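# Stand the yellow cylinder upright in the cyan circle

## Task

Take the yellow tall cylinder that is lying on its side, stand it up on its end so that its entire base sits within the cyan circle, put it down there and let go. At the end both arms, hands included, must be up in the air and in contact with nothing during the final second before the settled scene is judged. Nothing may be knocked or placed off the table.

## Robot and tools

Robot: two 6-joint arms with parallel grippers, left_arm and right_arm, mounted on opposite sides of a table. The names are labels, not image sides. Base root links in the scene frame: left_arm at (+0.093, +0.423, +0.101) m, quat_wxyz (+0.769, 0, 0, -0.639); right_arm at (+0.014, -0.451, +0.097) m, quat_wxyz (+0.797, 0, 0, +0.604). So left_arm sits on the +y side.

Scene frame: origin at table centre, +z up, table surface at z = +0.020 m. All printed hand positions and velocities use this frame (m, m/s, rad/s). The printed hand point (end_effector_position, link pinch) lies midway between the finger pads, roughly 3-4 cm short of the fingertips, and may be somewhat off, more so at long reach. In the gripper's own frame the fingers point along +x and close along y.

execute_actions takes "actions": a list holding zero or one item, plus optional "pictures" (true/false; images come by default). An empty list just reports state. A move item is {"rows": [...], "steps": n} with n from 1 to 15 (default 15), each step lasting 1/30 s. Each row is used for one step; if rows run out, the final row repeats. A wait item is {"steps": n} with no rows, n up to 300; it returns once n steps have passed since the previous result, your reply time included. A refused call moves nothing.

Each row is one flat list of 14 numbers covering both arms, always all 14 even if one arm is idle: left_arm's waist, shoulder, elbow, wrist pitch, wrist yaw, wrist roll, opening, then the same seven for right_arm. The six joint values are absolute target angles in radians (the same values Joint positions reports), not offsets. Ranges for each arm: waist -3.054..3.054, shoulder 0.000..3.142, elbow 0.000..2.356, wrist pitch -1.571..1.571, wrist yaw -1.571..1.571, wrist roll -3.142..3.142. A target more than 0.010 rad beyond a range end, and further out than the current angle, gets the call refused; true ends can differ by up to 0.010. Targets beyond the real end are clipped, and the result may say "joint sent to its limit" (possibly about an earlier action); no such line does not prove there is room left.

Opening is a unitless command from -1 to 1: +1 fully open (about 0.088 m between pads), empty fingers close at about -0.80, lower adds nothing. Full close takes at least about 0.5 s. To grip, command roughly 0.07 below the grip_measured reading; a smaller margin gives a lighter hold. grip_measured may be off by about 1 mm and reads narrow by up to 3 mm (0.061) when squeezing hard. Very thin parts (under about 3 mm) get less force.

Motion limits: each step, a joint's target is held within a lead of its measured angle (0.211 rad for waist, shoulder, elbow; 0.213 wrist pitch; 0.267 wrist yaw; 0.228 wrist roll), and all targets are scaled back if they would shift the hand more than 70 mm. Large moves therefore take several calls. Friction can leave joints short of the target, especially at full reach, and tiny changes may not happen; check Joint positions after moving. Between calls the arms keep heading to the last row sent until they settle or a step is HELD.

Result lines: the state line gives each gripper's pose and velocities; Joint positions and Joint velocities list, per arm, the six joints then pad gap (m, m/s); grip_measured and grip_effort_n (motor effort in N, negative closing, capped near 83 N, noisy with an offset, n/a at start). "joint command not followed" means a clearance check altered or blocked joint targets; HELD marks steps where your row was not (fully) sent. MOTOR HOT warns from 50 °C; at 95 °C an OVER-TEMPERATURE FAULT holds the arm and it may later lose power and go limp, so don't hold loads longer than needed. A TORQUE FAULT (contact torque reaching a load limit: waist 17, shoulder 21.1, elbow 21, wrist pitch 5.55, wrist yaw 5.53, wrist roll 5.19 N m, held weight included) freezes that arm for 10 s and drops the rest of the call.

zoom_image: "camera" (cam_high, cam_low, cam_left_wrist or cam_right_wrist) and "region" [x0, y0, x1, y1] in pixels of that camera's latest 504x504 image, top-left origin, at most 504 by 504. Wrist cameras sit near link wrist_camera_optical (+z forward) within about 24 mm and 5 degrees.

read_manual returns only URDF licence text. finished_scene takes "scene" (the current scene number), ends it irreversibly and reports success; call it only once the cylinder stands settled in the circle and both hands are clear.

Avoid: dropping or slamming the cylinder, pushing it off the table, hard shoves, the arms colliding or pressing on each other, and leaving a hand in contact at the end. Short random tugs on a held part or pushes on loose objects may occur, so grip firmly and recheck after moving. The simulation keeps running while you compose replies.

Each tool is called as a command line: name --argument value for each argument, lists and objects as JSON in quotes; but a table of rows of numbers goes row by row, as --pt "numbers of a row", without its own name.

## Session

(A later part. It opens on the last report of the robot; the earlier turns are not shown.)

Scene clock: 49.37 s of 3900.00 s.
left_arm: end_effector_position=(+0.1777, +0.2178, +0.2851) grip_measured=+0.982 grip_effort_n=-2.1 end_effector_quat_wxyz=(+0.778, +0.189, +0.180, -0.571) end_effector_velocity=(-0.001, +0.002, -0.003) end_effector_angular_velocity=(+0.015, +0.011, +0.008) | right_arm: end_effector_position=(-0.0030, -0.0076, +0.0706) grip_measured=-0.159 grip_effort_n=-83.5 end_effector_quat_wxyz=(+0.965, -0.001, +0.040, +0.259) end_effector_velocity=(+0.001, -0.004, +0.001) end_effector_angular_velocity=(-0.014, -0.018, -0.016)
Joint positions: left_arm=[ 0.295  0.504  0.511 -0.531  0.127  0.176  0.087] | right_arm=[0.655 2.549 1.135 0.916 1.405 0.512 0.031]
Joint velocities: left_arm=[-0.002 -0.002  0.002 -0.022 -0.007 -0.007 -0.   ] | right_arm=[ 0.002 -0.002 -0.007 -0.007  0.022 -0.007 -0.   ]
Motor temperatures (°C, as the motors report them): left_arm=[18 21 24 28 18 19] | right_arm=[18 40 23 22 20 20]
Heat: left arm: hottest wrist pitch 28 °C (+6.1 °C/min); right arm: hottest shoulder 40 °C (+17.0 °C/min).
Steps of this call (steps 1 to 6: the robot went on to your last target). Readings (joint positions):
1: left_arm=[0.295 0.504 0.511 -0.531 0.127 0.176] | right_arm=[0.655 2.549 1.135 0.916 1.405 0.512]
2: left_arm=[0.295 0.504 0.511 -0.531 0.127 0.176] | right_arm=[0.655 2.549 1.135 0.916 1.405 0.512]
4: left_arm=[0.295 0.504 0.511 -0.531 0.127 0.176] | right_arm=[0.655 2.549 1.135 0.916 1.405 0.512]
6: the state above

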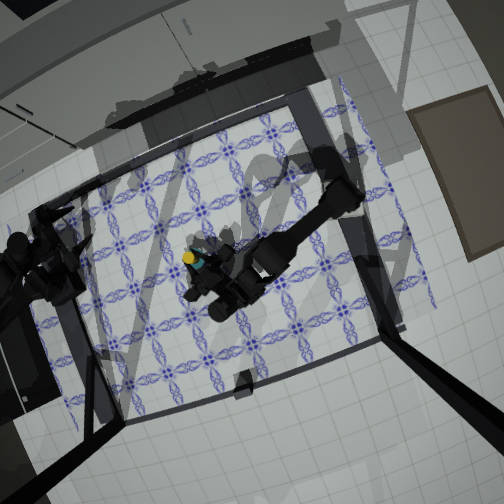

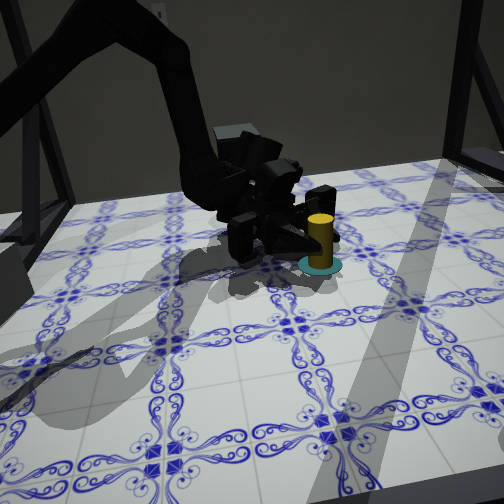

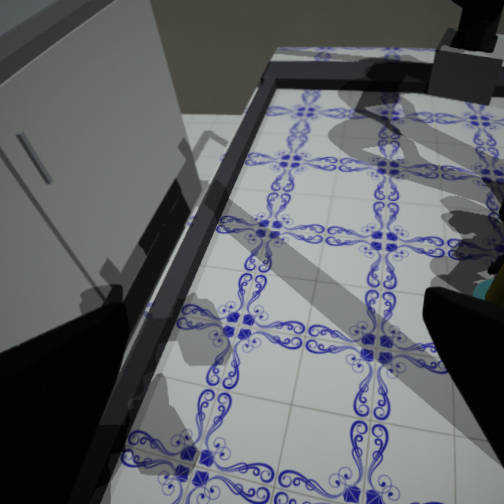

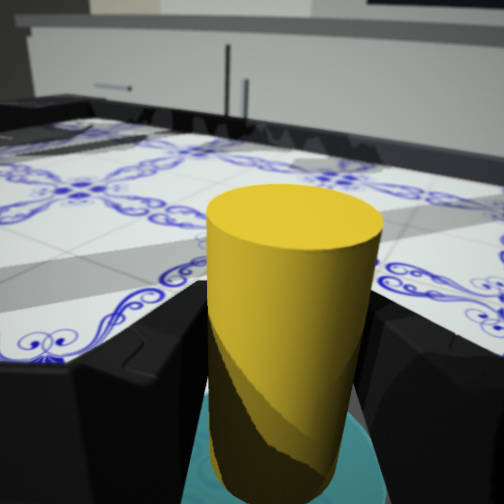

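Slightly lower, release, retreat.

execute_actions --actions '[{"rows":[[0.295,0.5,0.5,-0.53,0.127,0.176,1,0.655,2.572,1.14,0.917,1.405,0.51,-0.22]],"steps":8}]' --pictures false

execute_actions --actions '[{"rows":[[0.295,0.5,0.5,-0.53,0.127,0.176,1,0.655,2.56,1.135,0.917,1.405,0.51,1]]}]' --pictures false

execute_actions --actions '[{"rows":[[0.295,0.5,0.5,-0.53,0.127,0.176,1,0.657,2.54,1.135,0.92,1.42,0.51,1],[0.295,0.5,0.5,-0.53,0.127,0.176,1,0.68,2.53,1.125,0.92,1.44,0.51,1],[0.295,0.5,0.5,-0.53,0.127,0.176,1,0.71,2.52,1.11,0.92,1.46,0.51,1],[0.295,0.5,0.5,-0.53,0.127,0.176,1,0.74,2.51,1.09,0.92,1.48,0.51,1],[0.295,0.5,0.5,-0.53,0.127,0.176,1,0.78,2.5,1.07,0.92,1.5,0.51,1],[0.295,0.5,0.5,-0.53,0.127,0.176,1,0.82,2.48,1.05,0.92,1.5,0.51,1],[0.295,0.5,0.5,-0.53,0.127,0.176,1,0.86,2.45,1.05,0.92,1.5,0.51,1],[0.295,0.5,0.5,-0.53,0.127,0.176,1,0.9,2.3,1.05,0.8,1.5,0.51,1]]}]' --pictures false

execute_actions --actions '[{"steps":10}]'

Scene clock: 55.23 s of 3900.00 s.
left_arm: end_effector_position=(+0.1777, +0.2178, +0.2851) grip_measured=+0.982 grip_effort_n=-2.1 end_effector_quat_wxyz=(+0.778, +0.189, +0.180, -0.571) end_effector_velocity=(+0.000, +0.003, -0.005) end_effector_angular_velocity=(+0.023, +0.006, +0.015) | right_arm: end_effector_position=(-0.0026, -0.0086, +0.0677) grip_measured=-0.159 grip_effort_n=-83.5 end_effector_quat_wxyz=(+0.965, -0.004, +0.040, +0.259) end_effector_velocity=(+0.003, -0.000, -0.002) end_effector_angular_velocity=(-0.028, -0.009, -0.000)
Joint positions: left_arm=[ 0.295  0.504  0.511 -0.531  0.127  0.176  0.087] | right_arm=[0.655 2.557 1.135 0.917 1.406 0.512 0.031]
Joint velocities: left_arm=[-0.007 -0.002 -0.002 -0.022 -0.022 -0.007 -0.   ] | right_arm=[-0.007 -0.002 -0.002 -0.022 -0.007 -0.007  0.   ]
Motor temperatures (°C, as the motors report them): left_arm=[18 21 24 28 18 19] | right_arm=[18 40 23 22 20 20]
Heat: left arm: hottest wrist pitch 28 °C (+5.4 °C/min); right arm: hottest shoulder 40 °C (+15.2 °C/min).
Steps of this call (steps 1 to 15: the robot went on to your last target; steps 16 to 90: nothing new was sent; then 2.60 s passed at rest; steps 91 to 98: all 8 steps of this action). Readings (joint positions):
91: left_arm=[0.295 0.504 0.511 -0.531 0.127 0.176] | right_arm=[0.655 2.551 1.135 0.916 1.405 0.512]
92: left_arm=[0.295 0.504 0.511 -0.531 0.127 0.176] | right_arm=[0.655 2.552 1.135 0.916 1.405 0.512]
94: left_arm=[0.295 0.504 0.511 -0.531 0.127 0.176] | right_arm=[0.655 2.555 1.135 0.916 1.405 0.512]
98: the state above

Scene clock: 55.73 s of 3900.00 s.
left_arm: end_effector_position=(+0.1777, +0.2178, +0.2851) grip_measured=+0.982 grip_effort_n=-1.6 end_effector_quat_wxyz=(+0.778, +0.189, +0.180, -0.571) end_effector_velocity=(-0.001, +0.001, -0.002) end_effector_angular_velocity=(-0.002, +0.030, +0.017) | right_arm: end_effector_position=(-0.0026, -0.0086, +0.0677) grip_measured=+1.000 grip_effort_n=14.7 end_effector_quat_wxyz=(+0.965, -0.004, +0.040, +0.259) end_effector_velocity=(+0.001, +0.000, -0.001) end_effector_angular_velocity=(-0.014, -0.003, +0.005)
Joint positions: left_arm=[ 0.295  0.504  0.511 -0.531  0.127  0.176  0.087] | right_arm=[0.655 2.557 1.135 0.917 1.406 0.512 0.088]
Joint velocities: left_arm=[-0.007 -0.002 -0.002 -0.007 -0.007 -0.037  0.   ] | right_arm=[-0.002 -0.002 -0.002 -0.007 -0.007 -0.007  0.   ]
Motor temperatures (°C, as the motors report them): left_arm=[18 21 24 28 18 19] | right_arm=[18 40 23 22 20 20]
Heat: left arm: hottest wrist pitch 28 °C (+5.4 °C/min); right arm: hottest shoulder 40 °C (+15.1 °C/min).
Steps of this call (steps 1 to 15: all 15 steps of this action). Readings (joint positions):
1: left_arm=[0.295 0.504 0.511 -0.531 0.127 0.176] | right_arm=[0.655 2.557 1.135 0.917 1.406 0.512]
2: left_arm=[0.295 0.504 0.511 -0.531 0.127 0.176] | right_arm=[0.655 2.557 1.135 0.917 1.406 0.512]
4: left_arm=[0.295 0.504 0.511 -0.531 0.127 0.176] | right_arm=[0.655 2.557 1.135 0.917 1.406 0.512]
8: left_arm=[0.295 0.504 0.511 -0.531 0.127 0.176] | right_arm=[0.655 2.557 1.135 0.917 1.406 0.512]
15: the state above

Scene clock: 56.23 s of 3900.00 s.
left_arm: end_effector_position=(+0.1777, +0.2178, +0.2851) grip_measured=+0.982 grip_effort_n=-1.6 end_effector_quat_wxyz=(+0.778, +0.189, +0.180, -0.571) end_effector_velocity=(+0.002, +0.002, -0.003) end_effector_angular_velocity=(+0.014, +0.002, +0.020) | right_arm: end_effector_position=(-0.1070, -0.0363, +0.1556) grip_measured=+1.000 grip_effort_n=15.1 end_effector_quat_wxyz=(+0.937, +0.040, +0.030, +0.345) end_effector_velocity=(+0.040, +0.008, +0.026) end_effector_angular_velocity=(-0.053, -0.052, -0.110)
Joint positions: left_arm=[ 0.295  0.504  0.511 -0.531  0.127  0.176  0.087] | right_arm=[0.914 2.292 1.062 0.814 1.498 0.511 0.088]
Joint velocities: left_arm=[-0.002  0.002 -0.002 -0.007 -0.022 -0.007 -0.   ] | right_arm=[-0.09  -0.09  -0.002 -0.139  0.022 -0.022  0.   ]
Motor temperatures (°C, as the motors report them): left_arm=[18 21 24 28 18 19] | right_arm=[18 40 23 22 20 20]
Heat: left arm: hottest wrist pitch 28 °C (+5.3 °C/min); right arm: hottest shoulder 40 °C (+14.9 °C/min).
Steps of this call (steps 1 to 15: all 15 steps of this action). Readings (joint positions):
1: left_arm=[0.295 0.504 0.511 -0.531 0.127 0.176] | right_arm=[0.655 2.557 1.135 0.917 1.407 0.512]
2: left_arm=[0.295 0.504 0.511 -0.531 0.127 0.176] | right_arm=[0.656 2.554 1.135 0.917 1.415 0.512]
4: left_arm=[0.295 0.504 0.511 -0.531 0.127 0.176] | right_arm=[0.674 2.543 1.122 0.917 1.444 0.512]
8: left_arm=[0.295 0.504 0.511 -0.531 0.127 0.176] | right_arm=[0.794 2.472 1.070 0.889 1.486 0.512]
15: the state above

Scene clock: 56.57 s of 3900.00 s.
left_arm: end_effector_position=(+0.1777, +0.2178, +0.2851) grip_measured=+0.982 grip_effort_n=-1.6 end_effector_quat_wxyz=(+0.778, +0.189, +0.180, -0.571) end_effector_velocity=(+0.001, -0.000, +0.001) end_effector_angular_velocity=(-0.007, -0.001, +0.008) | right_arm: end_effector_position=(-0.0995, -0.0363, +0.1527) grip_measured=+1.000 grip_effort_n=15.1 end_effector_quat_wxyz=(+0.940, +0.030, +0.027, +0.337) end_effector_velocity=(+0.001, +0.001, -0.001) end_effector_angular_velocity=(-0.017, -0.010, +0.005)
Joint positions: left_arm=[ 0.295  0.504  0.511 -0.531  0.127  0.176  0.087] | right_arm=[0.899 2.294 1.056 0.801 1.499 0.511 0.088]
Joint velocities: left_arm=[-0.002 -0.002 -0.002  0.007 -0.007 -0.007  0.   ] | right_arm=[-0.002  0.002 -0.002  0.007 -0.007 -0.022  0.   ]
Motor temperatures (°C, as the motors report them): left_arm=[18 21 24 28 18 19] | right_arm=[18 40 23 22 20 20]
Heat: left arm: hottest wrist pitch 28 °C (+5.3 °C/min); right arm: hottest shoulder 40 °C (+14.8 °C/min).
Steps of this call (steps 1 to 10: the robot went on to your last target). Readings (joint positions):
1: left_arm=[0.295 0.504 0.511 -0.531 0.127 0.176] | right_arm=[0.911 2.292 1.062 0.809 1.499 0.511]
2: left_arm=[0.295 0.504 0.511 -0.531 0.127 0.176] | right_arm=[0.907 2.292 1.061 0.805 1.499 0.511]
4: left_arm=[0.295 0.504 0.511 -0.531 0.127 0.176] | right_arm=[0.901 2.294 1.056 0.801 1.499 0.511]
8: left_arm=[0.295 0.504 0.511 -0.531 0.127 0.176] | right_arm=[0.899 2.294 1.056 0.801 1.499 0.511]
10: the state above

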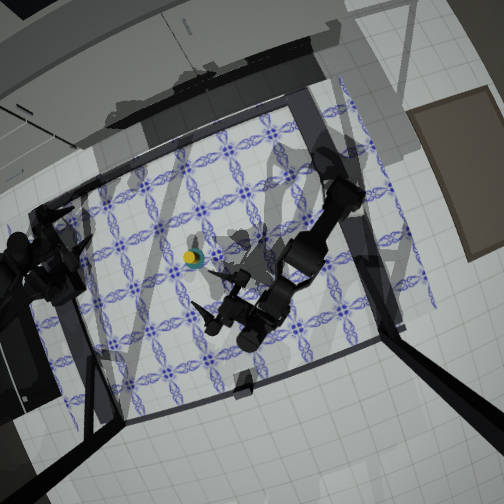

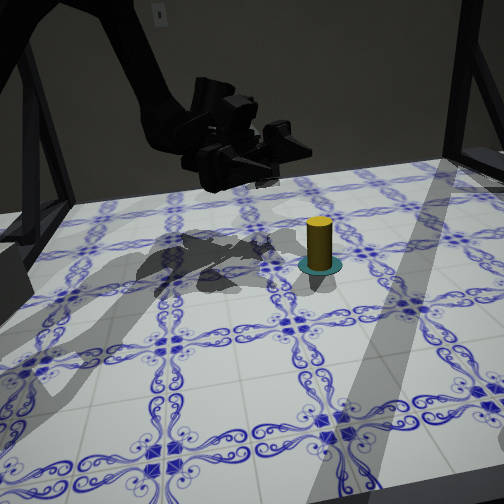

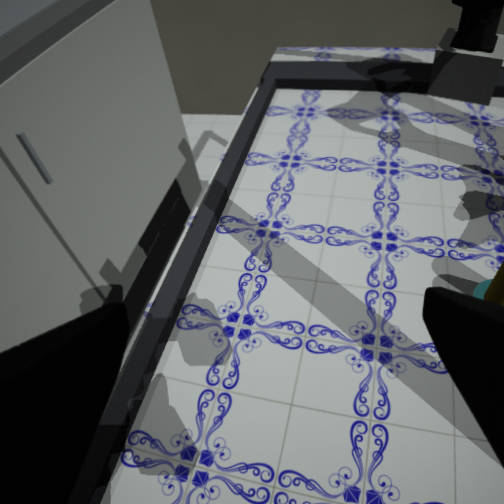

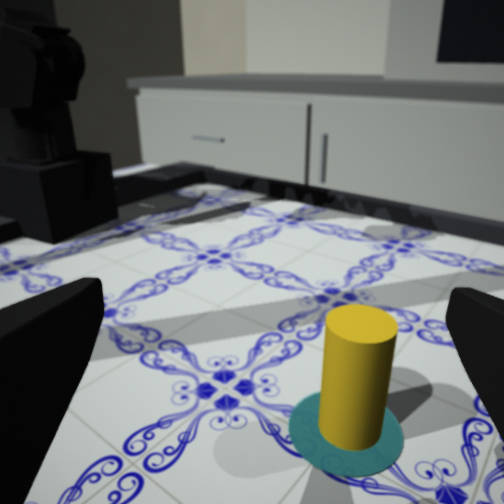

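finished_scene --scene 2

The scene is finished: the task was done.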